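## Task

In a free-standing rack, insert the loose end of the red network patch cord into the port beneath the red label, latch clip up, pushed in until it latches. Same conditions: the cord is still soon after you finish, the rack is not tilted, the plug stays in without the robot's help, and whatever the robot touches at the end does not sink more than a fingernail's width when let go.

## Robot and tools

Robot: two arms, left_arm and right_arm, each with a two-finger gripper. The names do not match image sides. World frame: origin on the table top midway between the arms, +x out over the table, +z up, left_arm on the +y side. Reported hand positions are in metres, orientation as quaternion wxyz, velocities in m/s and rad/s. The printed hand position can be somewhat wrong, more so at long reach.

Gripper frame: fingers point along the gripper's +z, close and open along its x. end_effector_position is the point between the pads; fingertips extend 17.5 mm further. A pure rotation pivots about that point, which is 25 mm off the last joint axis toward gripper -y. A flat block about 9 cm long sticks out toward gripper -y and rotates with the gripper.

The row (used by execute_actions and move): 18 numbers, each in [-1, 1], always all 18 even if one arm is idle. Order: left dx, dy, dz, rx, ry, rz, left gripper position, force_limit, speed, then the same nine for the right arm. dx..rz are an offset, not a pose: a target expressed in that gripper's own axes relative to its pose in the most recent result that showed it (before any such result in the scene, and for the second or later call in one reply, relative to where the robot is when the action starts). 1.0 equals 0.6 m for dx, dy, dz or 180 degrees for rx, ry, rz, which form a single rotation vector. Sending zeros does not hold still; it drives the gripper back to that reference pose. Gripper position is absolute: +1 fully open (50 mm), about -0.65 pads meet, -1 means close until stopped. force_limit: -1 about 20 N per pad, 0 about 102 N, +1 about 185 N (actual may be ~17% higher). speed: -1 is 20 mm/s, 0 is 85, +1 is 150. To leave a gripper unchanged resend its previous three numbers; 0 is a real command.

execute_actions: argument actions, a list holding one item or none. Empty list returns the current state. {"rows": [...], "steps": n} runs up to 15 rows, one per 1/30 s step, the last row repeating; each row is measured from the same reference pose, not from the preceding row. {"steps": n} alone waits up to 300 steps counted from the last result, including your reply time. Optional pictures (boolean). Each step, the command is clipped to within 100 mm and 16 degrees of the measured pose, and motion lags about 0.17 s; far targets may need several calls.

move: argument target is one 18-number row as above. The gripper follows a straight path to the target, paths of both arms finishing together, 0.5 to 10 s long. speed in m/s, 0.002 to 0.5 (default 0.25), rotation up to twice that in rad/s. Optional stop_force in N, 13 to 80, shared by both arms: an arm stops when its wrist sensor feels that much extra push against the path direction for two steps, then backs off two steps and holds. Use it slowly, not during rotations, and not when leaving a surface the gripper already presses on. An arm targeted within 1.5 mm and 0.5 degrees of its current pose counts as still. The result adds a move: line with the ending per arm (done, off_target, moving, held, fault, contact) and limits (paced = target clipped; held = some steps blocked), plus distance to target. Paths ignore obstacles and the other arm.

wait: seconds, 0 to 10; nothing new is sent.

zoom_image: camera is cam_left_wrist or cam_right_wrist, region [x0, y0, x1, y1] in pixels of that camera's latest image (896x504, top-left origin), at most 504 by 504.

finished_scene: scene is the current scene's number; ends it irreversibly and grades it. Its result gives the next task.

Result lines: per-arm pose and velocities; Hand target (where the controller is now heading); joint positions and torques (raw drive output, noisy, not zero in free air); Wrist force and Wrist torque in the gripper's axes (offset up to ~5.5 N, noise ~3.4 N, saturates ~100 N; pushing on a surface reads as force pointing back into the arm). object_status: 0 moving, 1 stopped while opening, 2 stopped while closing (holding), 3 reached target or pads met (likely empty). position_measured counts: opening ≈ (250 − count) × 0.202 mm. pose unreachable and HELD mark commands the controller changed or did not send. MOTOR HOT warns from 70 °C; at 85 °C the arm brakes until cooled.

Cameras are wrist-mounted; calibration (K, distortion, world-to-camera transform) is given and may be slightly off.

Avoid: torque faults (joint limits 300, 300, 136, 49.1, 49.1, 49.1 N m shoulder pan to wrist 3) and force faults at 150 N, which freeze the arm for 10 s. Arms are stiff, so aiming even slightly past a firm contact can fault; approach slowly, ideally with stop_force. Do not let the arms collide, do not knock anything off the table, do not tip the rack, and avoid drops and slams. To grip, send -1 and confirm object_status 2; a grip at force_limit -1 on a fixed off-centre object can fade. Before finishing, let go, make sure the plug stays latched, the cord has stopped moving and the rack stands level.

Each tool is called in YAML: its name, and indented under it one key for each argument.

## Session

execute_actions:
  actions: []

Scene clock: 0.00 s of 6600.00 s.
left_arm: end_effector_position=(+1.0086, +0.5528, +0.1729) position_measured=3 object_status=3 end_effector_quat_wxyz=(-0.212, -0.125, +0.964, -0.101) end_effector_velocity=(-0.001, -0.000, -0.001) end_effector_angular_velocity=(-0.001, +0.002, -0.000) | right_arm: end_effector_position=(+0.7204, -0.2589, +0.3906) position_measured=3 object_status=3 end_effector_quat_wxyz=(+0.478, +0.742, +0.233, +0.409) end_effector_velocity=(+0.000, +0.001, -0.001) end_effector_angular_velocity=(-0.000, -0.000, +0.000)
Joint positions: left_arm=[-0.114 -0.752  0.96  -1.396 -1.856 -1.864] | right_arm=[ 4.176 -1.572 -2.014 -1.765  0.265  2.63 ]
Joint velocities: left_arm=[ 0.    -0.001  0.003 -0.001 -0.001  0.001] | right_arm=[ 0.    -0.001 -0.     0.001 -0.    -0.   ]
Joint torques (N m, as the arm reports them, + toward a larger angle): no reading
Motor temperatures (°C, as the motors report them): left_arm=[24 24 26 28 30 29] | right_arm=[25 21 24 28 34 29]
Wrist force (N, on the end effector, along its own x y z axes, offset not removed): no reading
Wrist torque (N m, same axes, about the end effector's origin, offset not removed): no reading
Hand target (left_arm): +1.009, +0.553, +0.173; -0.212, -0.125, +0.964, -0.101
Hand target (right_arm): +0.720, -0.259, +0.391; +0.478, +0.742, +0.233, +0.409
camera_calibration (this result's frames):
cam_left_wrist: T_world_to_cam=[[-0.888404, -0.207854, 0.409311, 0.942014], [-0.196114, 0.978009, 0.0709827, -0.339086], [-0.415064, -0.0172105, -0.909629, 0.738467], [0, 0, 0, 1]] pos_world=[1.0769, 0.54014, 0.310224]
cam_right_wrist: T_world_to_cam=[[0.552266, 0.763051, 0.33579, -0.333604], [-0.271318, -0.216347, 0.93786, -0.229006], [0.788282, -0.609054, 0.0875484, -0.610052], [0, 0, 0, 1]] pos_world=[0.602998, -0.166542, 0.380205]

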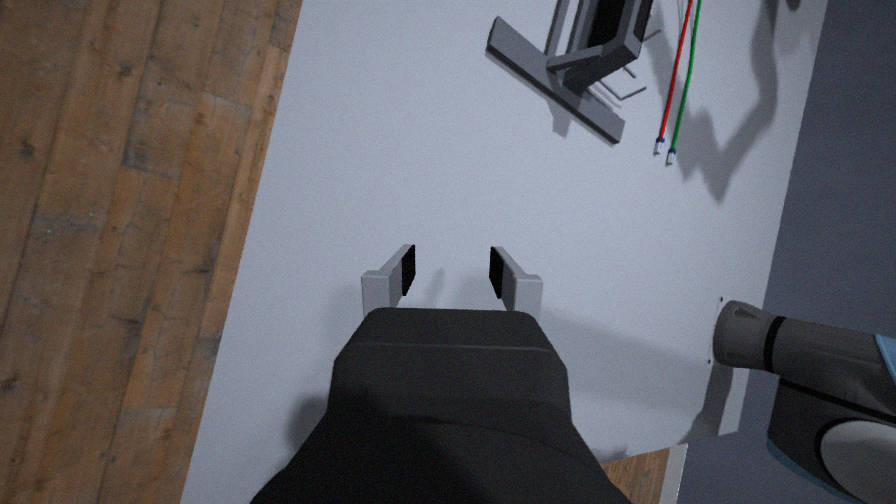

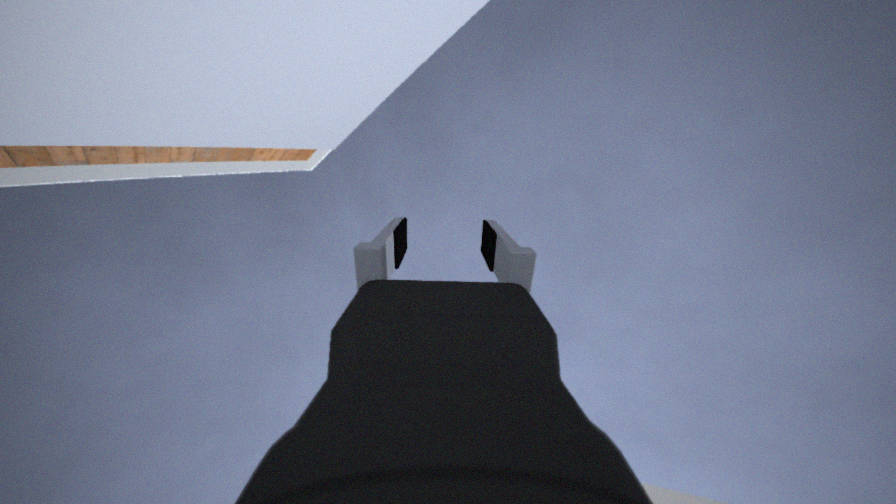

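move:
  target: [0.635,-0.038,0.353,0.316,-0.068,0.15,1,0,0,0.156,-0.694,-0.545,0.509,-0.24,0.259,0.3,-0.5,0]

Scene clock: 8.20 s of 6600.00 s.
left_arm: end_effector_position=(+0.5994, +0.4027, +0.1531) position_measured=3 object_status=3 end_effector_quat_wxyz=(-0.001, -0.000, +0.819, -0.574) end_effector_velocity=(-0.001, -0.001, +0.001) end_effector_angular_velocity=(-0.008, -0.007, +0.010) | right_arm: end_effector_position=(+0.5199, +0.1595, +0.1200) position_measured=107 object_status=3 end_effector_quat_wxyz=(-0.301, +0.954, -0.002, -0.001) end_effector_velocity=(-0.001, +0.002, -0.002) end_effector_angular_velocity=(+0.009, +0.004, -0.002)
Joint positions: left_arm=[-0.123 -1.116  2.305 -3.023 -2.779 -1.853] | right_arm=[ 4.157 -2.005 -2.044 -0.095  1.806  2.798]
Joint velocities: left_arm=[-0.002  0.012  0.007 -0.063 -0.004 -0.039] | right_arm=[ 0.    -0.007 -0.     0.016  0.005  0.006]
Joint torques (N m, as the arm reports them, + toward a larger angle): left_arm=[-18.89 -52.12 -11.06  -6.83  -5.63  -3.63] | right_arm=[ 7.31 67.08 25.36  7.53  3.59  1.96]
Motor temperatures (°C, as the motors report them): left_arm=[24 24 26 28 30 29] | right_arm=[25 21 24 28 34 29]
Wrist force (N, on the end effector, along its own x y z axes, offset not removed): left_arm=[2.3 -0.8 1.4] | right_arm=[5.9 2.8 -0.7]
Wrist torque (N m, same axes, about the end effector's origin, offset not removed): left_arm=[0.06 -0.56 -0.27] | right_arm=[0.50 -0.86 0.00]
Hand target (left_arm): +0.599, +0.403, +0.153; +0.000, -0.001, +0.819, -0.574
Hand target (right_arm): +0.520, +0.160, +0.120; -0.301, +0.954, -0.002, -0.001
Off the commanded pose (left_arm): 0.001 m, 0 deg.
Off the commanded pose (right_arm): 0.001 m, 0 deg.
After step 90, 0.70 s passed at rest.
move: done
camera_calibration (this result's frames):
cam_left_wrist: T_world_to_cam=[[-0.99963, -0.0266237, -0.00561021, 0.612548], [-0.00993297, 0.549055, -0.835727, -0.0711662], [0.0253305, -0.835362, -0.549117, 0.558346], [0, 0, 0, 1]] pos_world=[0.597472, 0.521804, 0.250558]
cam_right_wrist: T_world_to_cam=[[0.998737, 0.036571, 0.0344649, -0.531392], [0.0450314, -0.955718, -0.290817, 0.16184], [0.0223033, 0.292001, -0.956158, 0.206268], [0, 0, 0, 1]] pos_world=[0.518832, 0.113876, 0.262605]

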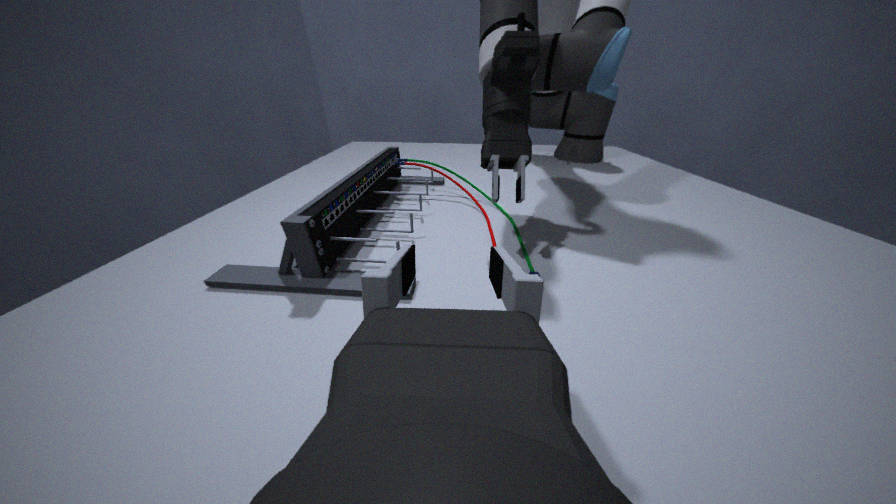

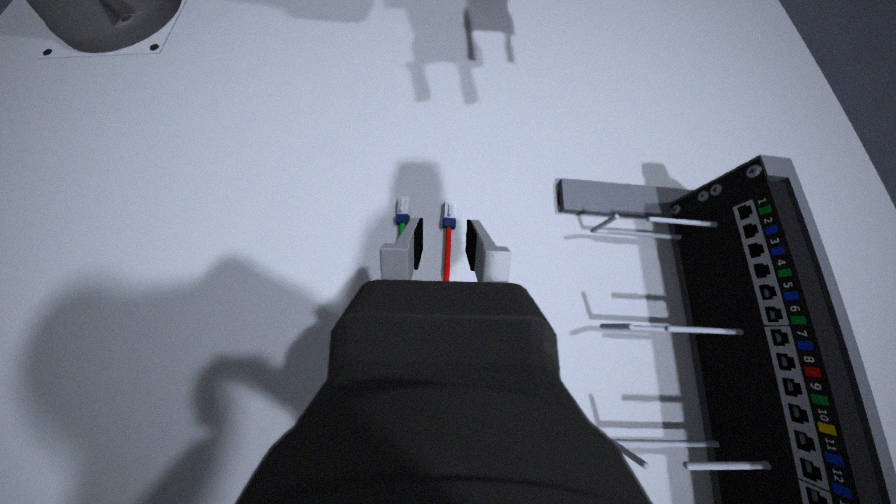

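move:
  target: [0,0,0,0,0,0,1,0,0,0.006,0.013,0.174,0,0,0,0.3,-0.5,0]
  speed: 0.15

zoom_image:
  camera: "cam_right_wrist"
  region: [370, 170, 520, 300]

Scene clock: 12.07 s of 6600.00 s.
left_arm: end_effector_position=(+0.5994, +0.4027, +0.1531) position_measured=3 object_status=3 end_effector_quat_wxyz=(-0.001, -0.000, +0.819, -0.574) end_effector_velocity=(+0.000, +0.000, +0.000) end_effector_angular_velocity=(+0.001, +0.000, +0.001) | right_arm: end_effector_position=(+0.5231, +0.2127, +0.0300) position_measured=107 object_status=3 end_effector_quat_wxyz=(-0.301, +0.954, -0.002, -0.001) end_effector_velocity=(+0.000, +0.001, -0.003) end_effector_angular_velocity=(-0.000, +0.000, +0.000)
Joint positions: left_arm=[-0.123 -1.116  2.305 -3.023 -2.779 -1.853] | right_arm=[ 4.181 -2.186 -1.969  0.016  1.793  2.819]
Joint velocities: left_arm=[ 0.    -0.001 -0.     0.001  0.001 -0.   ] | right_arm=[ 0.    -0.005  0.002  0.002 -0.     0.   ]
Joint torques (N m, as the arm reports them, + toward a larger angle): left_arm=[ 14.95 -72.99 -34.87  -1.51  -0.74   4.14] | right_arm=[ 9.5  76.88 43.4   7.48 -1.71  1.85]
Motor temperatures (°C, as the motors report them): left_arm=[24 24 26 28 30 29] | right_arm=[25 21 24 28 34 29]
Wrist force (N, on the end effector, along its own x y z axes, offset not removed): left_arm=[-1.6 3.6 2.0] | right_arm=[3.7 3.5 0.0]
Wrist torque (N m, same axes, about the end effector's origin, offset not removed): left_arm=[1.00 0.27 -0.16] | right_arm=[0.61 -0.45 0.11]
Hand target (left_arm): +0.599, +0.403, +0.153; -0.001, -0.000, +0.819, -0.574
Hand target (right_arm): +0.523, +0.213, +0.030; -0.301, +0.954, -0.002, -0.001
Off the commanded pose (left_arm): 0.000 m, 0 deg.
Off the commanded pose (right_arm): 0.000 m, 0 deg.
move: done
camera_calibration (this result's frames):
cam_left_wrist: T_world_to_cam=[[-0.99963, -0.0266262, -0.00561204, 0.612548], [-0.00993272, 0.549053, -0.835728, -0.0711639], [0.0253335, -0.835363, -0.549114, 0.558342], [0, 0, 0, 1]] pos_world=[0.59747, 0.521801, 0.250558]
cam_right_wrist: T_world_to_cam=[[0.998738, 0.0365606, 0.0344344, -0.533444], [0.0450141, -0.955699, -0.290884, 0.186381], [0.022274, 0.292067, -0.956139, 0.104656], [0, 0, 0, 1]] pos_world=[0.52205, 0.167061, 0.17265]

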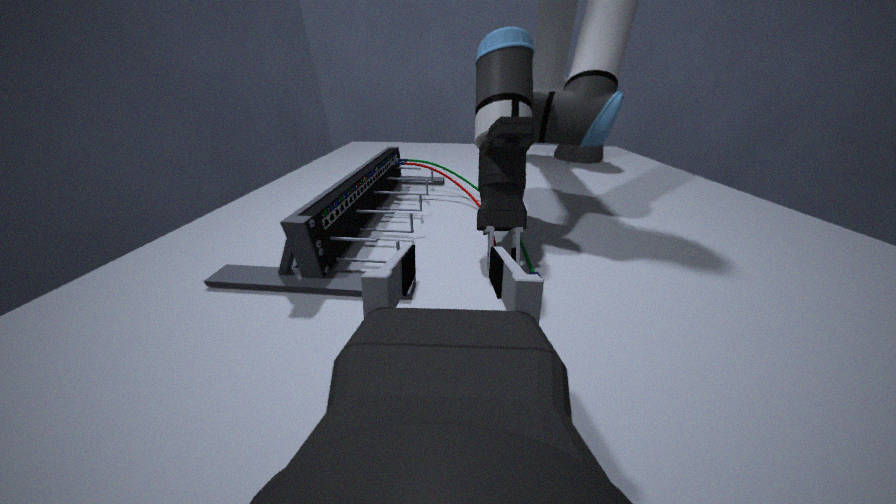

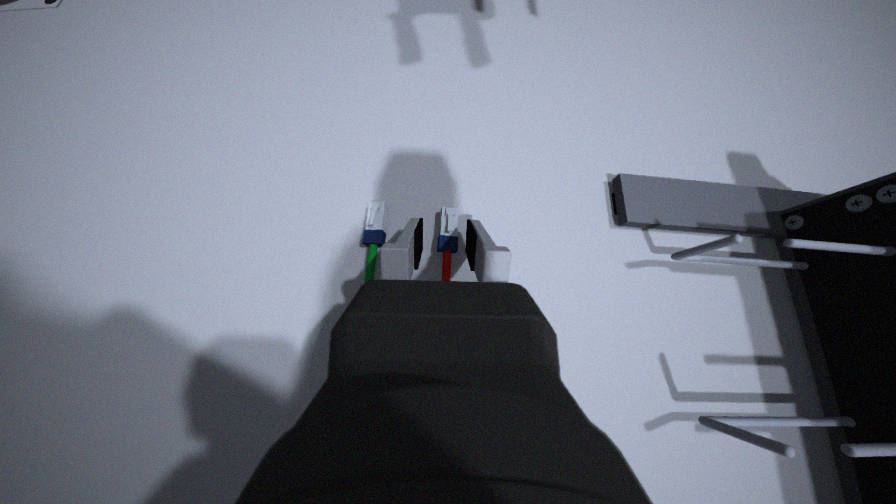

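Region (370, 170, 520, 300) of cam_right_wrist's 896x504 image, scaled by 3.360, with more detail than that image has; it fills the top 437 rows of this view, and the rest is white.

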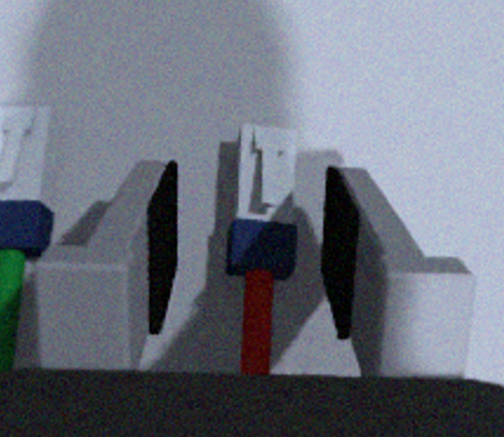

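move:
  target: [0,0,0,0,0,0,1,0,0,0.004,0.0064,0.0091,0,0.005,0.007,0.3,-0.5,0]
  speed: 0.015
  stop_force: 13

move:
  target: [0,0,0,0,0,0,1,0,0,0,0,0,0,0,0,-1,-0.5,-0.8]

zoom_image:
  camera: "cam_right_wrist"
  region: [370, 170, 520, 300]

Scene clock: 15.57 s of 6600.00 s.
left_arm: end_effector_position=(+0.5994, +0.4027, +0.1531) position_measured=3 object_status=3 end_effector_quat_wxyz=(-0.001, -0.000, +0.819, -0.574) end_effector_velocity=(+0.000, +0.000, -0.000) end_effector_angular_velocity=(+0.001, +0.001, +0.000) | right_arm: end_effector_position=(+0.5254, +0.2127, +0.0236) position_measured=107 object_status=3 end_effector_quat_wxyz=(-0.300, +0.954, -0.015, +0.003) end_effector_velocity=(+0.000, -0.000, -0.003) end_effector_angular_velocity=(-0.002, +0.000, -0.007)
Joint positions: left_arm=[-0.123 -1.116  2.305 -3.023 -2.779 -1.853] | right_arm=[ 4.185 -2.195 -1.972  0.034  1.777  2.844]
Joint velocities: left_arm=[ 0.     0.    -0.     0.001  0.001  0.   ] | right_arm=[ 0.001 -0.003 -0.001  0.004 -0.005  0.007]
Joint torques (N m, as the arm reports them, + toward a larger angle): left_arm=[ 11.3  -70.73 -33.65  -3.82  -0.55   2.79] | right_arm=[ 9.59 78.33 20.35  7.34 -1.9   1.81]
Motor temperatures (°C, as the motors report them): left_arm=[24 24 26 28 30 29] | right_arm=[25 21 24 28 34 29]
Wrist force (N, on the end effector, along its own x y z axes, offset not removed): left_arm=[4.1 -1.5 5.7] | right_arm=[4.8 2.7 -0.2]
Wrist torque (N m, same axes, about the end effector's origin, offset not removed): left_arm=[0.06 -0.68 -0.33] | right_arm=[0.42 -0.73 0.03]
Hand target (left_arm): +0.599, +0.403, +0.153; -0.001, -0.000, +0.819, -0.574
Hand target (right_arm): +0.526, +0.213, +0.023; -0.300, +0.954, -0.015, +0.003
Off the commanded pose (left_arm): 0.000 m, 0 deg.
Off the commanded pose (right_arm): 0.000 m, 0 deg.
move: done
camera_calibration (this result's frames):
cam_left_wrist: T_world_to_cam=[[-0.99963, -0.0266243, -0.00561043, 0.612549], [-0.00993307, 0.549055, -0.835727, -0.0711659], [0.025331, -0.835362, -0.549116, 0.558346], [0, 0, 0, 1]] pos_world=[0.597471, 0.521804, 0.250558]
cam_right_wrist: T_world_to_cam=[[0.999344, 0.0104878, 0.0346655, -0.530285], [0.0201265, -0.95657, -0.290808, 0.197632], [0.03011, 0.291314, -0.956153, 0.0944751], [0, 0, 0, 1]] pos_world=[0.523115, 0.167089, 0.166188]

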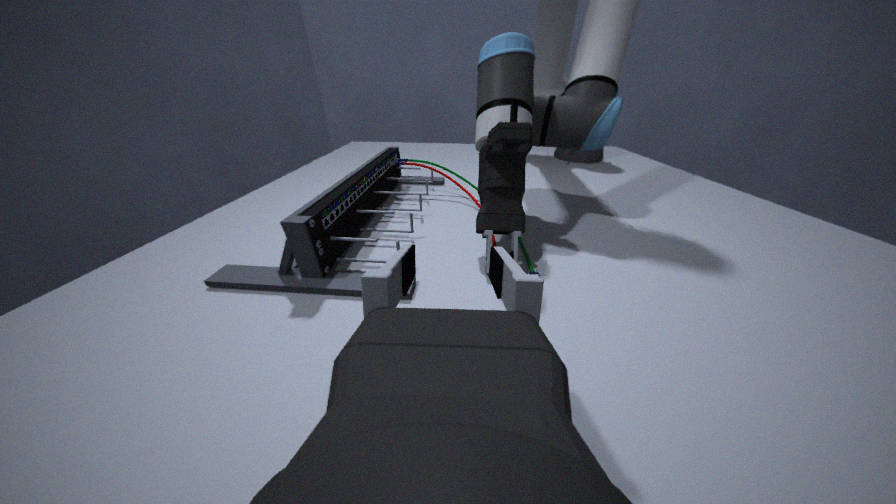

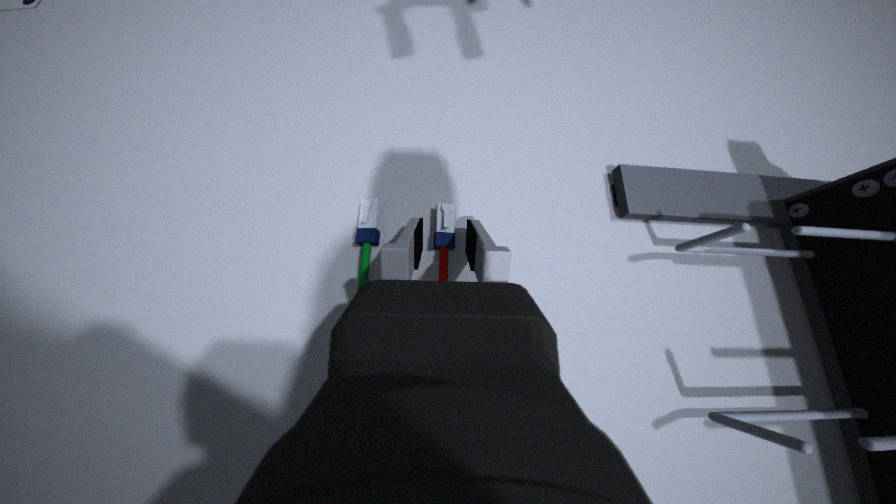

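Scene clock: 16.33 s of 6600.00 s.
left_arm: end_effector_position=(+0.5994, +0.4027, +0.1531) position_measured=3 object_status=3 end_effector_quat_wxyz=(-0.001, -0.000, +0.819, -0.574) end_effector_velocity=(+0.001, +0.000, +0.001) end_effector_angular_velocity=(-0.001, -0.001, +0.000) | right_arm: end_effector_position=(+0.5254, +0.2126, +0.0235) position_measured=196 object_status=0 end_effector_quat_wxyz=(-0.300, +0.954, -0.015, +0.003) end_effector_velocity=(-0.001, +0.000, -0.000) end_effector_angular_velocity=(-0.001, +0.001, +0.001)
Joint positions: left_arm=[-0.123 -1.116  2.305 -3.023 -2.779 -1.853] | right_arm=[ 4.185 -2.195 -1.972  0.034  1.777  2.844]
Joint velocities: left_arm=[ 0.    -0.    -0.001  0.    -0.001  0.   ] | right_arm=[ 0.001  0.    -0.    -0.001 -0.     0.001]
Joint torques (N m, as the arm reports them, + toward a larger angle): left_arm=[ 11.63 -71.34 -34.01  -4.12  -0.55   2.85] | right_arm=[ -0.7  104.4   27.53   3.09   2.94  -2.04]
Motor temperatures (°C, as the motors report them): left_arm=[24 24 26 28 30 29] | right_arm=[25 21 24 28 34 29]
Wrist force (N, on the end effector, along its own x y z axes, offset not removed): left_arm=[2.8 -0.9 5.4] | right_arm=[3.8 2.2 -1.4]
Wrist torque (N m, same axes, about the end effector's origin, offset not removed): left_arm=[0.13 -0.48 -0.29] | right_arm=[0.34 -0.51 0.06]
Hand target (left_arm): +0.599, +0.403, +0.153; -0.001, -0.000, +0.819, -0.574
Hand target (right_arm): +0.525, +0.213, +0.024; -0.300, +0.954, -0.015, +0.003
Off the commanded pose (left_arm): 0.000 m, 0 deg.
Off the commanded pose (right_arm): 0.000 m, 0 deg.
move: done
camera_calibration (this result's frames):
cam_left_wrist: T_world_to_cam=[[-0.99963, -0.0266242, -0.00561068, 0.612549], [-0.00993285, 0.549055, -0.835727, -0.071166], [0.0253312, -0.835362, -0.549116, 0.558346], [0, 0, 0, 1]] pos_world=[0.597472, 0.521804, 0.250558]
cam_right_wrist: T_world_to_cam=[[0.999345, 0.0105077, 0.0346414, -0.530248], [0.0201353, -0.9566, -0.290707, 0.197593], [0.0300833, 0.291214, -0.956185, 0.0944328], [0, 0, 0, 1]] pos_world=[0.523081, 0.167089, 0.166105]

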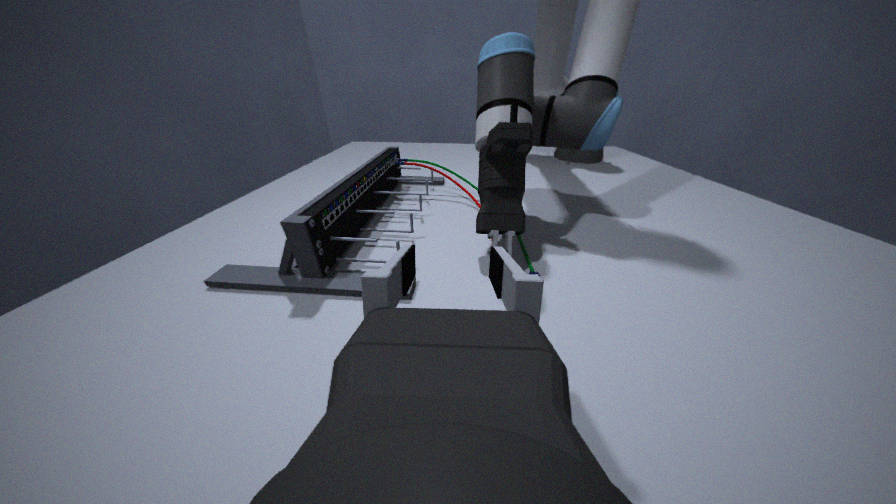

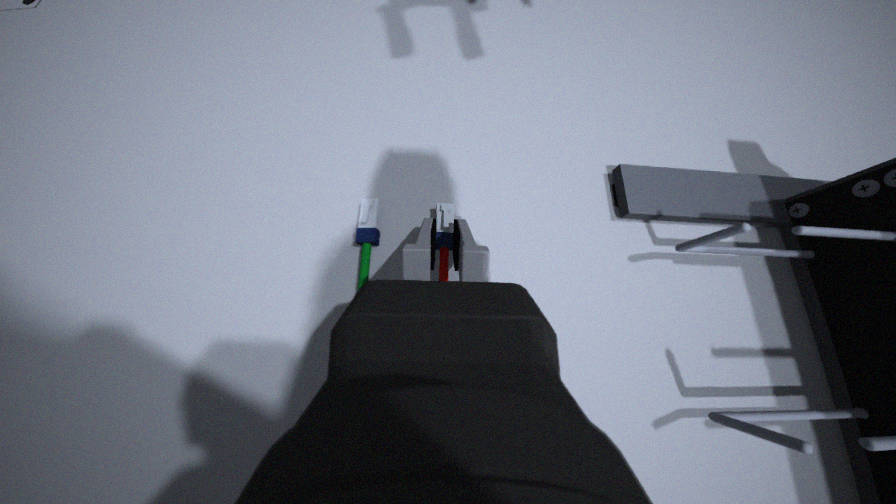

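Region (370, 170, 520, 300) of cam_right_wrist's 896x504 image, scaled by 3.360, with more detail than that image has; it fills the top 437 rows of this view, and the rest is white.

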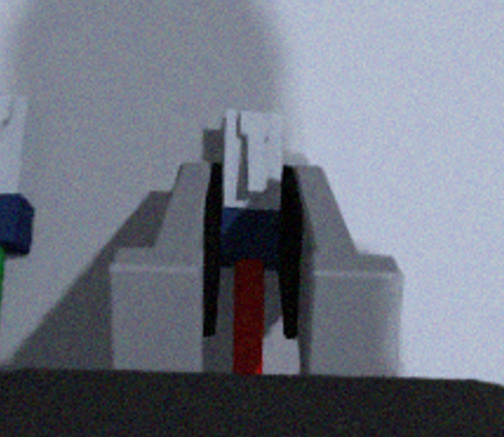

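move:
  target: [0,0,0,0,0,0,1,0,0,0.163,0.048,-0.251,0,0.294,0.42,-1,-0.5,-0.8]

move:
  target: [-0.083,-0.042,0.25,0,0,0,1,0,0,0,-0.115,0.131,0,0,0,-1,-0.5,-0.8]
  speed: 0.15

zoom_image:
  camera: "cam_right_wrist"
  region: [380, 140, 510, 260]

zoom_image:
  camera: "cam_left_wrist"
  region: [310, 170, 430, 250]

Scene clock: 26.23 s of 6600.00 s.
left_arm: end_effector_position=(+0.5994, +0.4027, +0.1531) position_measured=3 object_status=3 end_effector_quat_wxyz=(-0.001, -0.000, +0.819, -0.574) end_effector_velocity=(-0.000, +0.000, +0.000) end_effector_angular_velocity=(-0.000, +0.000, -0.000) | right_arm: end_effector_position=(+0.6203, +0.1004, +0.1304) position_measured=196 object_status=2 end_effector_quat_wxyz=(+0.205, -0.652, +0.697, -0.218) end_effector_velocity=(+0.000, -0.000, +0.001) end_effector_angular_velocity=(-0.002, +0.002, -0.014)
Joint positions: left_arm=[-0.123 -1.116  2.305 -3.023 -2.779 -1.853] | right_arm=[ 4.335 -1.996 -1.899 -0.697  0.973  4.503]
Joint velocities: left_arm=[ 0.    -0.     0.     0.    -0.001 -0.   ] | right_arm=[-0.    -0.001  0.007 -0.018 -0.     0.017]
Joint torques (N m, as the arm reports them, + toward a larger angle): left_arm=[ 11.41 -70.87 -33.79  -4.39  -0.68   2.83] | right_arm=[-14.96  69.69  52.21   1.82  -4.65   1.87]
Motor temperatures (°C, as the motors report them): left_arm=[24 24 26 28 30 29] | right_arm=[25 21 24 28 34 29]
Wrist force (N, on the end effector, along its own x y z axes, offset not removed): left_arm=[2.0 -5.0 3.7] | right_arm=[4.1 3.8 0.3]
Wrist torque (N m, same axes, about the end effector's origin, offset not removed): left_arm=[-0.74 -0.33 -0.38] | right_arm=[0.67 -0.60 0.02]
Hand target (left_arm): +0.599, +0.403, +0.153; -0.001, -0.000, +0.819, -0.574
Hand target (right_arm): +0.620, +0.100, +0.130; -0.205, +0.651, -0.697, +0.219
Off the commanded pose (left_arm): 0.000 m, 0 deg.
Off the commanded pose (right_arm): 0.001 m, 0 deg.
After step 90, 3.10 s passed at rest.
move: done
camera_calibration (this result's frames):
cam_left_wrist: T_world_to_cam=[[-0.99963, -0.0266243, -0.00561053, 0.612549], [-0.00993303, 0.549055, -0.835727, -0.0711661], [0.0253311, -0.835362, -0.549116, 0.558346], [0, 0, 0, 1]] pos_world=[0.597472, 0.521804, 0.250558]
cam_right_wrist: T_world_to_cam=[[-0.0267914, -0.998966, 0.036743, 0.109939], [-0.957222, 0.0150435, -0.288963, 0.627832], [0.288111, -0.042913, -0.956635, 0.100063], [0, 0, 0, 1]] pos_world=[0.575091, 0.104674, 0.273104]

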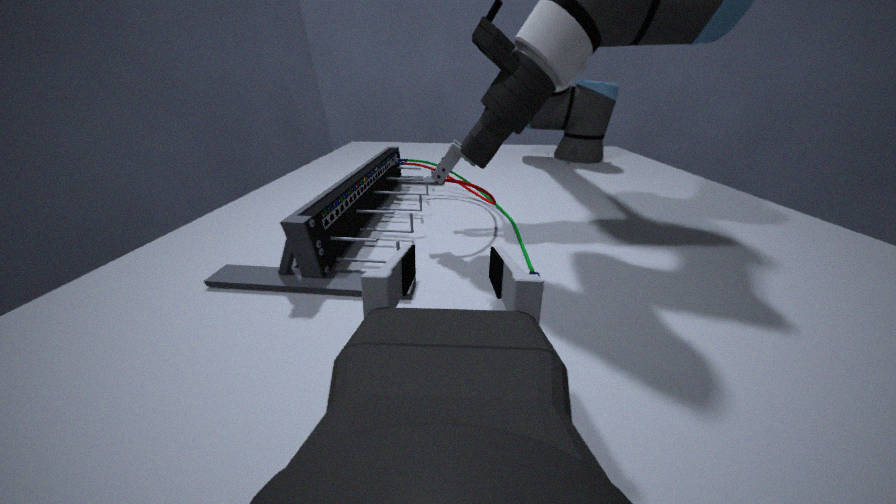

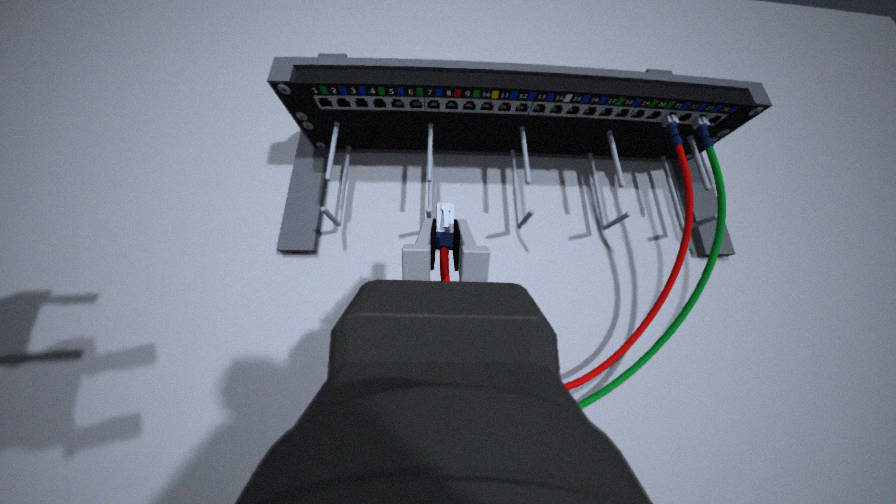

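Scene clock: 27.90 s of 6600.00 s.
left_arm: end_effector_position=(+0.6490, +0.2534, +0.1256) position_measured=3 object_status=3 end_effector_quat_wxyz=(-0.001, -0.000, +0.819, -0.574) end_effector_velocity=(+0.001, -0.002, +0.000) end_effector_angular_velocity=(-0.002, -0.002, +0.001) | right_arm: end_effector_position=(+0.7215, +0.0936, +0.1052) position_measured=196 object_status=2 end_effector_quat_wxyz=(+0.205, -0.652, +0.697, -0.219) end_effector_velocity=(+0.001, -0.000, -0.000) end_effector_angular_velocity=(-0.000, -0.000, +0.000)
Joint positions: left_arm=[-0.343 -0.923  2.175 -3.534 -2.674 -2.339] | right_arm=[ 4.213 -2.094 -1.819 -0.599  0.992  4.359]
Joint velocities: left_arm=[-0.003  0.003 -0.002 -0.011  0.002 -0.009] | right_arm=[-0.002 -0.001  0.001  0.001  0.    -0.002]
Joint torques (N m, as the arm reports them, + toward a larger angle): left_arm=[-15.97 -60.9  -32.52  -7.34   0.16  -3.05] | right_arm=[-15.25  79.99  52.54   6.62   0.31  -2.03]
Motor temperatures (°C, as the motors report them): left_arm=[24 24 26 28 30 29] | right_arm=[25 21 24 28 34 29]
Wrist force (N, on the end effector, along its own x y z axes, offset not removed): left_arm=[-0.1 1.4 2.4] | right_arm=[3.3 3.3 -0.5]
Wrist torque (N m, same axes, about the end effector's origin, offset not removed): left_arm=[0.48 -0.03 -0.29] | right_arm=[0.54 -0.53 0.05]
Hand target (left_arm): +0.649, +0.253, +0.126; -0.001, -0.000, +0.819, -0.574
Hand target (right_arm): +0.722, +0.094, +0.105; -0.205, +0.652, -0.697, +0.219
Off the commanded pose (left_arm): 0.000 m, 0 deg.
Off the commanded pose (right_arm): 0.000 m, 0 deg.
move: done
camera_calibration (this result's frames):
cam_left_wrist: T_world_to_cam=[[-0.999631, -0.0265985, -0.00555863, 0.658049], [-0.00995118, 0.548689, -0.835967, -0.0114959], [0.0252855, -0.835603, -0.548752, 0.417248], [0, 0, 0, 1]] pos_world=[0.647141, 0.372465, 0.223013]
cam_right_wrist: T_world_to_cam=[[-0.0269336, -0.998952, 0.0369953, 0.106854], [-0.957165, 0.0150985, -0.28915, 0.717515], [0.288288, -0.0431985, -0.956569, 0.0464162], [0, 0, 0, 1]] pos_world=[0.676277, 0.0979136, 0.247917]

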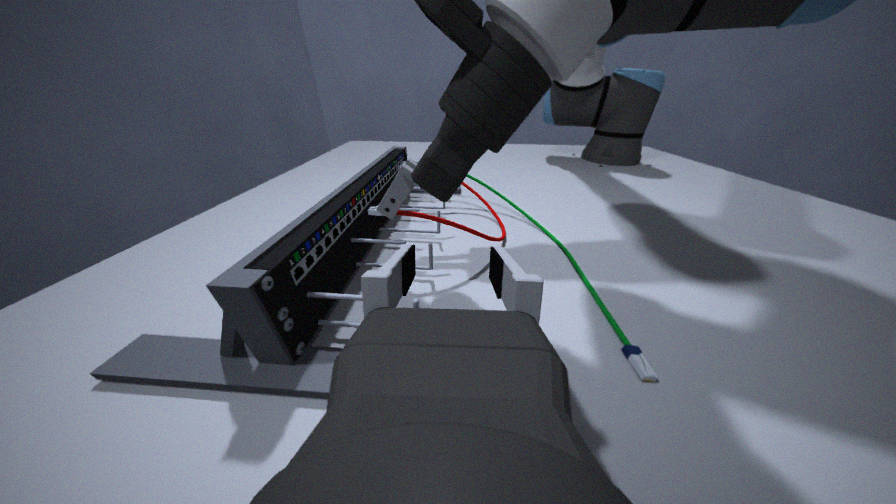

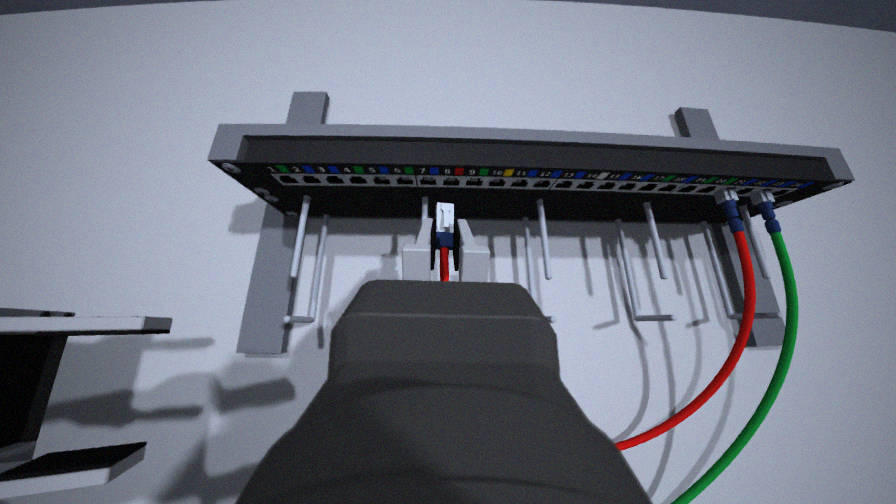

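Region (380, 140, 510, 260) of cam_right_wrist's 896x504 image, scaled by 3.877, with more detail than that image has; it fills the top 465 rows of this view, and the rest is white.

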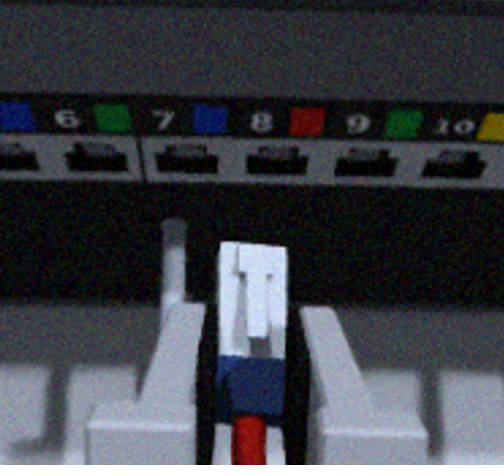

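Region (310, 170, 430, 250) of cam_left_wrist's 896x504 image, scaled by 4.200, with more detail than that image has.

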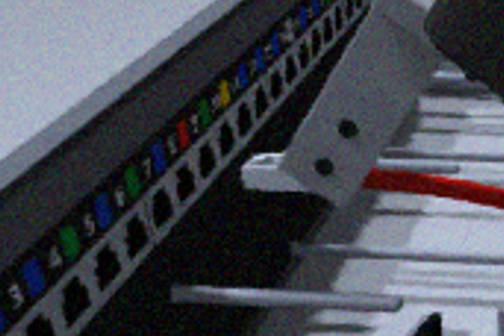

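move:
  target: [0,0,0,0,0,0,1,0,0,0.0037,-0.0162,0.0233,-0.011,0.026,-0.021,-1,-0.5,-0.8]
  speed: 0.06

zoom_image:
  camera: "cam_right_wrist"
  region: [405, 175, 485, 245]

zoom_image:
  camera: "cam_left_wrist"
  region: [325, 180, 405, 240]

Scene clock: 33.00 s of 6600.00 s.
left_arm: end_effector_position=(+0.6490, +0.2534, +0.1256) position_measured=3 object_status=3 end_effector_quat_wxyz=(-0.001, -0.000, +0.819, -0.574) end_effector_velocity=(-0.000, -0.000, +0.001) end_effector_angular_velocity=(-0.000, -0.002, -0.001) | right_arm: end_effector_position=(+0.7371, +0.0903, +0.0993) position_measured=196 object_status=2 end_effector_quat_wxyz=(+0.159, -0.668, +0.687, -0.239) end_effector_velocity=(+0.001, +0.001, -0.001) end_effector_angular_velocity=(-0.012, +0.005, +0.002)
Joint positions: left_arm=[-0.343 -0.923  2.175 -3.534 -2.674 -2.339] | right_arm=[ 4.194 -2.117 -1.754 -0.732  0.997  4.327]
Joint velocities: left_arm=[-0.    -0.001  0.     0.001  0.     0.002] | right_arm=[-0.001 -0.004  0.009 -0.016  0.    -0.003]
Joint torques (N m, as the arm reports them, + toward a larger angle): left_arm=[ 13.99 -83.99  -7.1   -1.2   -4.14   4.12] | right_arm=[-17.14  82.57  54.7    2.04   0.05  -1.94]
Motor temperatures (°C, as the motors report them): left_arm=[24 24 26 28 30 29] | right_arm=[25 21 24 28 34 29]
Wrist force (N, on the end effector, along its own x y z axes, offset not removed): left_arm=[-0.2 -2.6 3.3] | right_arm=[4.0 1.9 0.8]
Wrist torque (N m, same axes, about the end effector's origin, offset not removed): left_arm=[-0.17 -0.02 -0.43] | right_arm=[0.33 -0.57 0.10]
Hand target (left_arm): +0.649, +0.253, +0.126; -0.001, -0.000, +0.819, -0.574
Hand target (right_arm): +0.737, +0.090, +0.099; -0.158, +0.668, -0.686, +0.240
Off the commanded pose (left_arm): 0.000 m, 0 deg.
Off the commanded pose (right_arm): 0.000 m, 0 deg.
After step 90, 0.83 s passed at rest.
move: done
camera_calibration (this result's frames):
cam_left_wrist: T_world_to_cam=[[-0.999631, -0.0266004, -0.00555955, 0.658051], [-0.00995137, 0.548687, -0.835968, -0.011493], [0.0252875, -0.835604, -0.548749, 0.417242], [0, 0, 0, 1]] pos_world=[0.647142, 0.37246, 0.223012]
cam_right_wrist: T_world_to_cam=[[-0.0158798, -0.990271, 0.138244, 0.0852853], [-0.968123, -0.0193377, -0.249728, 0.738061], [0.249971, -0.137802, -0.958397, 0.0731262], [0, 0, 0, 1]] pos_world=[0.697609, 0.108805, 0.242608]

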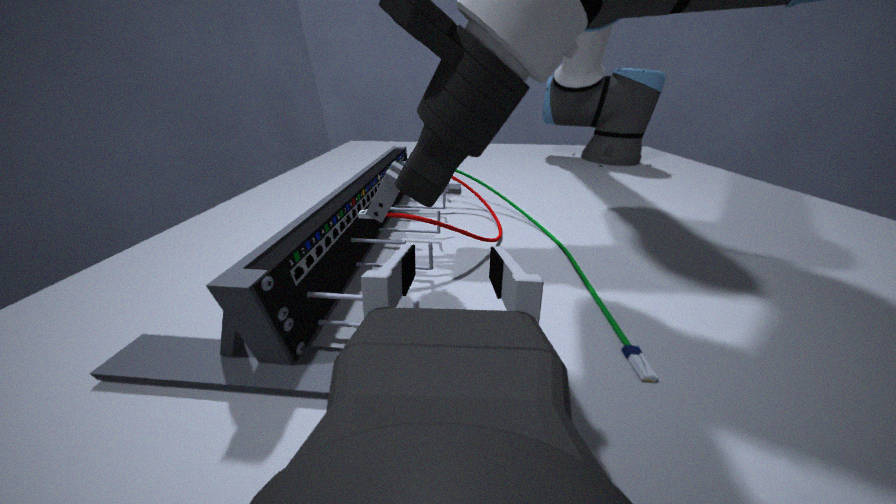

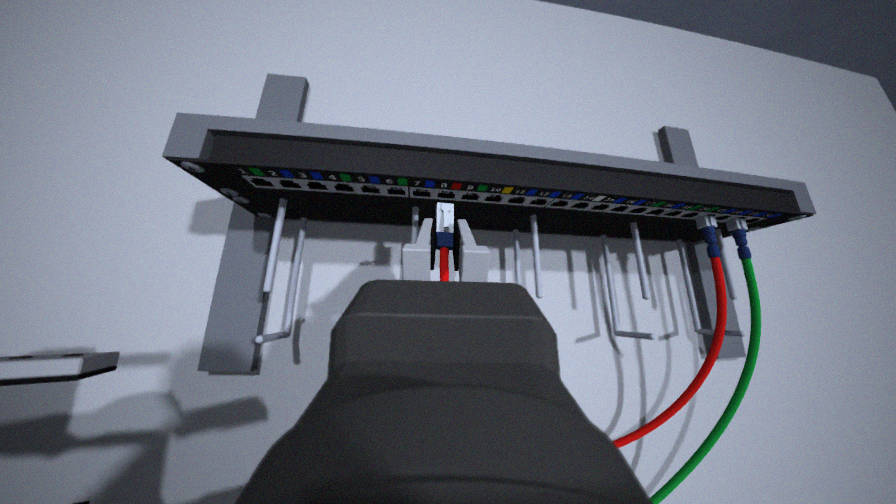

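Region (405, 175, 485, 245) of cam_right_wrist's 896x504 image, scaled by 6.300, with more detail than that image has; it fills the top 441 rows of this view, and the rest is white.

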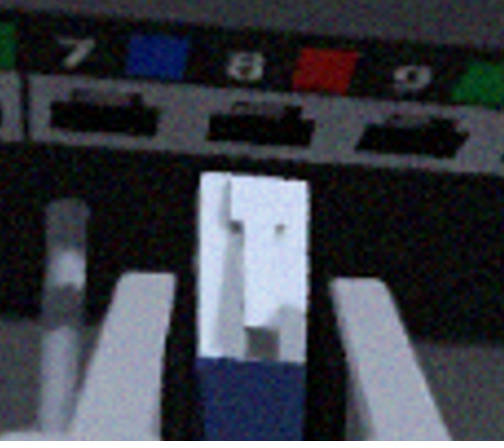

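Region (325, 180, 405, 240) of cam_left_wrist's 896x504 image, scaled by 6.300, with more detail than that image has; it fills the top 378 rows of this view, and the rest is white.

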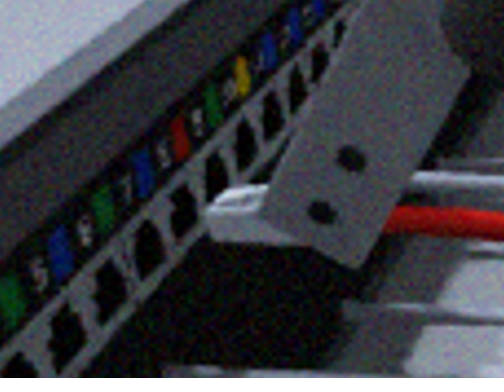

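move:
  target: [0,0,0,0,0,0,1,0,0,0.001,-0.0064,0.0054,0,0,0,-1,-0.5,-0.8]
  speed: 0.02

move:
  target: [0,0,0,0,0,0,1,0,0,0,-0.021,0.0136,0,0,0,-1,-0.5,-0.8]
  speed: 0.004
  stop_force: 16

zoom_image:
  camera: "cam_right_wrist"
  region: [405, 175, 485, 245]

zoom_image:
  camera: "cam_left_wrist"
  region: [325, 180, 405, 240]

Scene clock: 37.90 s of 6600.00 s.
left_arm: end_effector_position=(+0.6490, +0.2534, +0.1256) position_measured=3 object_status=3 end_effector_quat_wxyz=(-0.001, -0.000, +0.819, -0.574) end_effector_velocity=(+0.000, -0.000, +0.001) end_effector_angular_velocity=(-0.002, -0.001, -0.001) | right_arm: end_effector_position=(+0.7417, +0.0894, +0.0988) position_measured=196 object_status=2 end_effector_quat_wxyz=(+0.158, -0.668, +0.687, -0.239) end_effector_velocity=(+0.002, -0.000, -0.000) end_effector_angular_velocity=(+0.001, -0.000, -0.000)
Joint positions: left_arm=[-0.343 -0.923  2.175 -3.534 -2.674 -2.339] | right_arm=[ 4.188 -2.121 -1.751 -0.729  0.998  4.321]
Joint velocities: left_arm=[-0.    -0.001 -0.001  0.    -0.002  0.   ] | right_arm=[-0.003 -0.002  0.001  0.003  0.    -0.003]
Joint torques (N m, as the arm reports them, + toward a larger angle): left_arm=[ 11.67 -82.05  -8.24  -2.36  -3.98   3.27] | right_arm=[-14.88  81.41  53.99   6.3    0.22  -2.28]
Motor temperatures (°C, as the motors report them): left_arm=[24 24 26 28 30 29] | right_arm=[25 21 24 28 34 29]
Wrist force (N, on the end effector, along its own x y z axes, offset not removed): left_arm=[-1.2 0.7 3.7] | right_arm=[3.1 2.3 -1.5]
Wrist torque (N m, same axes, about the end effector's origin, offset not removed): left_arm=[0.52 0.20 -0.23] | right_arm=[0.36 -0.39 0.04]
Hand target (left_arm): +0.649, +0.253, +0.126; -0.001, -0.000, +0.819, -0.574
Hand target (right_arm): +0.742, +0.089, +0.099; -0.159, +0.668, -0.687, +0.239
Off the commanded pose (left_arm): 0.000 m, 0 deg.
Off the commanded pose (right_arm): 0.000 m, 0 deg.
After step 90, 1.20 s passed at rest.
move: done
camera_calibration (this result's frames):
cam_left_wrist: T_world_to_cam=[[-0.999631, -0.0265988, -0.00555857, 0.658049], [-0.00995139, 0.548689, -0.835967, -0.0114959], [0.0252857, -0.835603, -0.548751, 0.417248], [0, 0, 0, 1]] pos_world=[0.647141, 0.372465, 0.223013]
cam_right_wrist: T_world_to_cam=[[-0.0158911, -0.990256, 0.138351, 0.0845431], [-0.968131, -0.0193497, -0.249698, 0.742416], [0.249942, -0.13791, -0.958389, 0.0713464], [0, 0, 0, 1]] pos_world=[0.702266, 0.107924, 0.24206]

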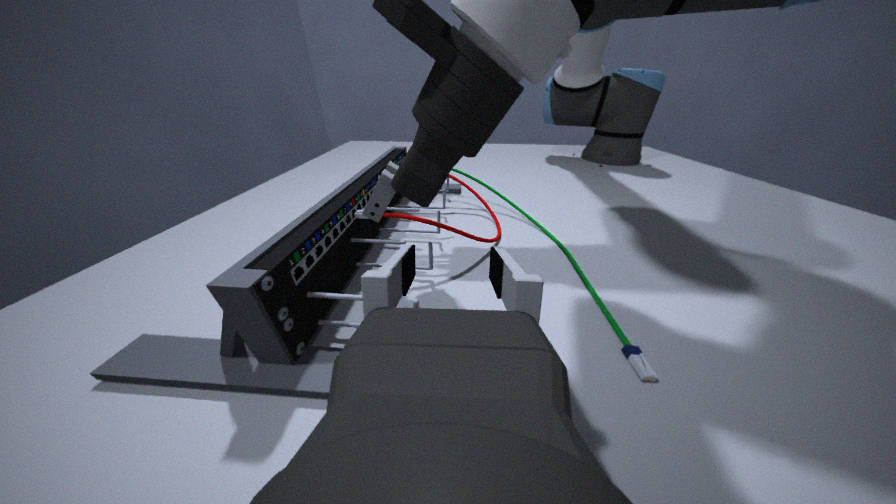

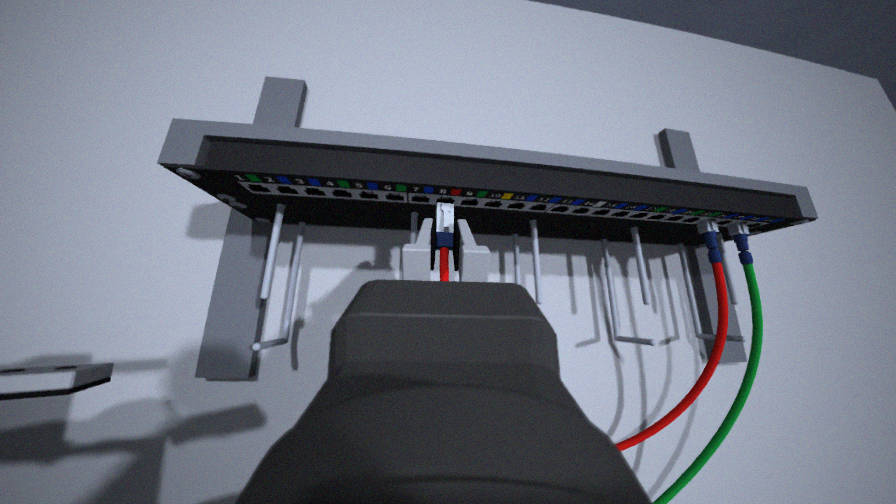

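Scene clock: 40.47 s of 6600.00 s.
left_arm: end_effector_position=(+0.6490, +0.2534, +0.1256) position_measured=3 object_status=3 end_effector_quat_wxyz=(-0.001, -0.000, +0.819, -0.574) end_effector_velocity=(+0.000, -0.001, +0.001) end_effector_angular_velocity=(-0.002, -0.001, -0.002) | right_arm: end_effector_position=(+0.7505, +0.0890, +0.0988) position_measured=196 object_status=2 end_effector_quat_wxyz=(+0.158, -0.668, +0.687, -0.239) end_effector_velocity=(-0.001, +0.001, -0.000) end_effector_angular_velocity=(+0.001, -0.000, +0.000)
Joint positions: left_arm=[-0.343 -0.923  2.175 -3.534 -2.674 -2.339] | right_arm=[ 4.179 -2.127 -1.741 -0.726  0.999  4.31 ]
Joint velocities: left_arm=[-0.    -0.    -0.002  0.001 -0.003  0.   ] | right_arm=[ 0.002  0.    -0.001  0.     0.     0.002]
Joint torques (N m, as the arm reports them, + toward a larger angle): left_arm=[ 11.32 -82.71  -8.41  -2.34  -3.78   3.25] | right_arm=[ -2.52 109.08  36.36   6.98  -4.69   1.79]
Motor temperatures (°C, as the motors report them): left_arm=[24 24 26 28 30 29] | right_arm=[25 21 24 28 34 29]
Wrist force (N, on the end effector, along its own x y z axes, offset not removed): left_arm=[3.4 1.9 -3.2] | right_arm=[6.6 19.0 -10.2]
Wrist torque (N m, same axes, about the end effector's origin, offset not removed): left_arm=[0.58 -0.77 -0.07] | right_arm=[0.39 -0.39 0.09]
Hand target (left_arm): +0.649, +0.253, +0.126; -0.001, -0.000, +0.819, -0.574
Hand target (right_arm): +0.750, +0.089, +0.099; -0.158, +0.668, -0.687, +0.239
Off the commanded pose (left_arm): 0.000 m, 0 deg.
Off the commanded pose (right_arm): 0.006 m, 0 deg.
move: contact (right_arm)
camera_calibration (this result's frames):
cam_left_wrist: T_world_to_cam=[[-0.999631, -0.0265986, -0.00555884, 0.658049], [-0.00995103, 0.548689, -0.835967, -0.0114961], [0.0252856, -0.835603, -0.548751, 0.417248], [0, 0, 0, 1]] pos_world=[0.647141, 0.372465, 0.223013]
cam_right_wrist: T_world_to_cam=[[-0.0158011, -0.99026, 0.13833, 0.0841911], [-0.968156, -0.0194174, -0.249593, 0.750948], [0.249848, -0.137869, -0.95842, 0.0691053], [0, 0, 0, 1]] pos_world=[0.711099, 0.10748, 0.242017]

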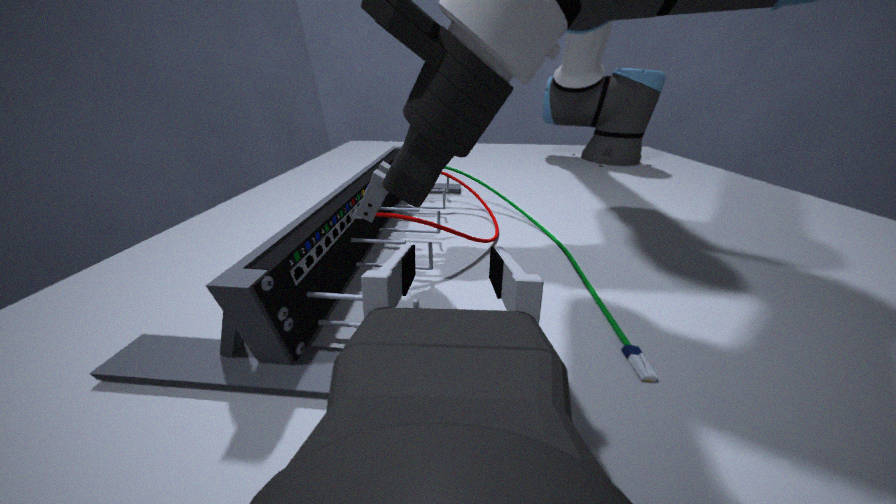

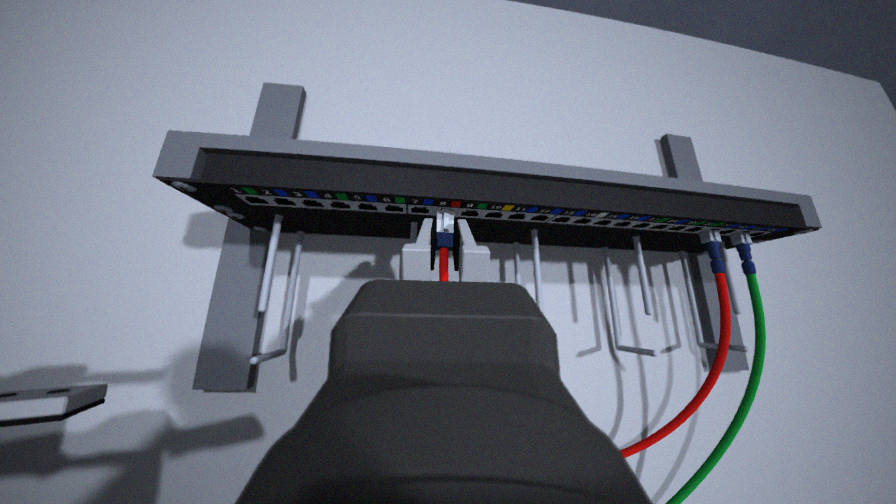

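Region (405, 175, 485, 245) of cam_right_wrist's 896x504 image, scaled by 6.300, with more detail than that image has; it fills the top 441 rows of this view, and the rest is white.

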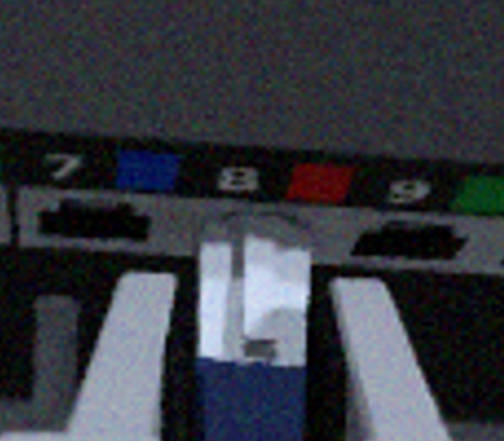

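Region (325, 180, 405, 240) of cam_left_wrist's 896x504 image, scaled by 6.300, with more detail than that image has; it fills the top 378 rows of this view, and the rest is white.

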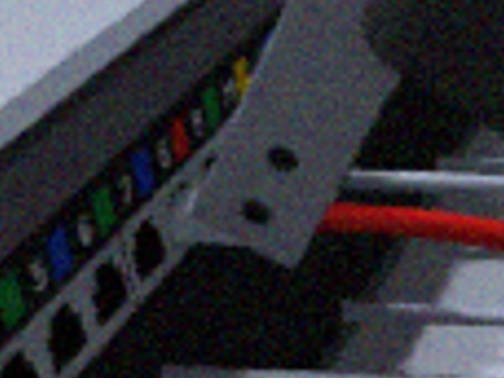

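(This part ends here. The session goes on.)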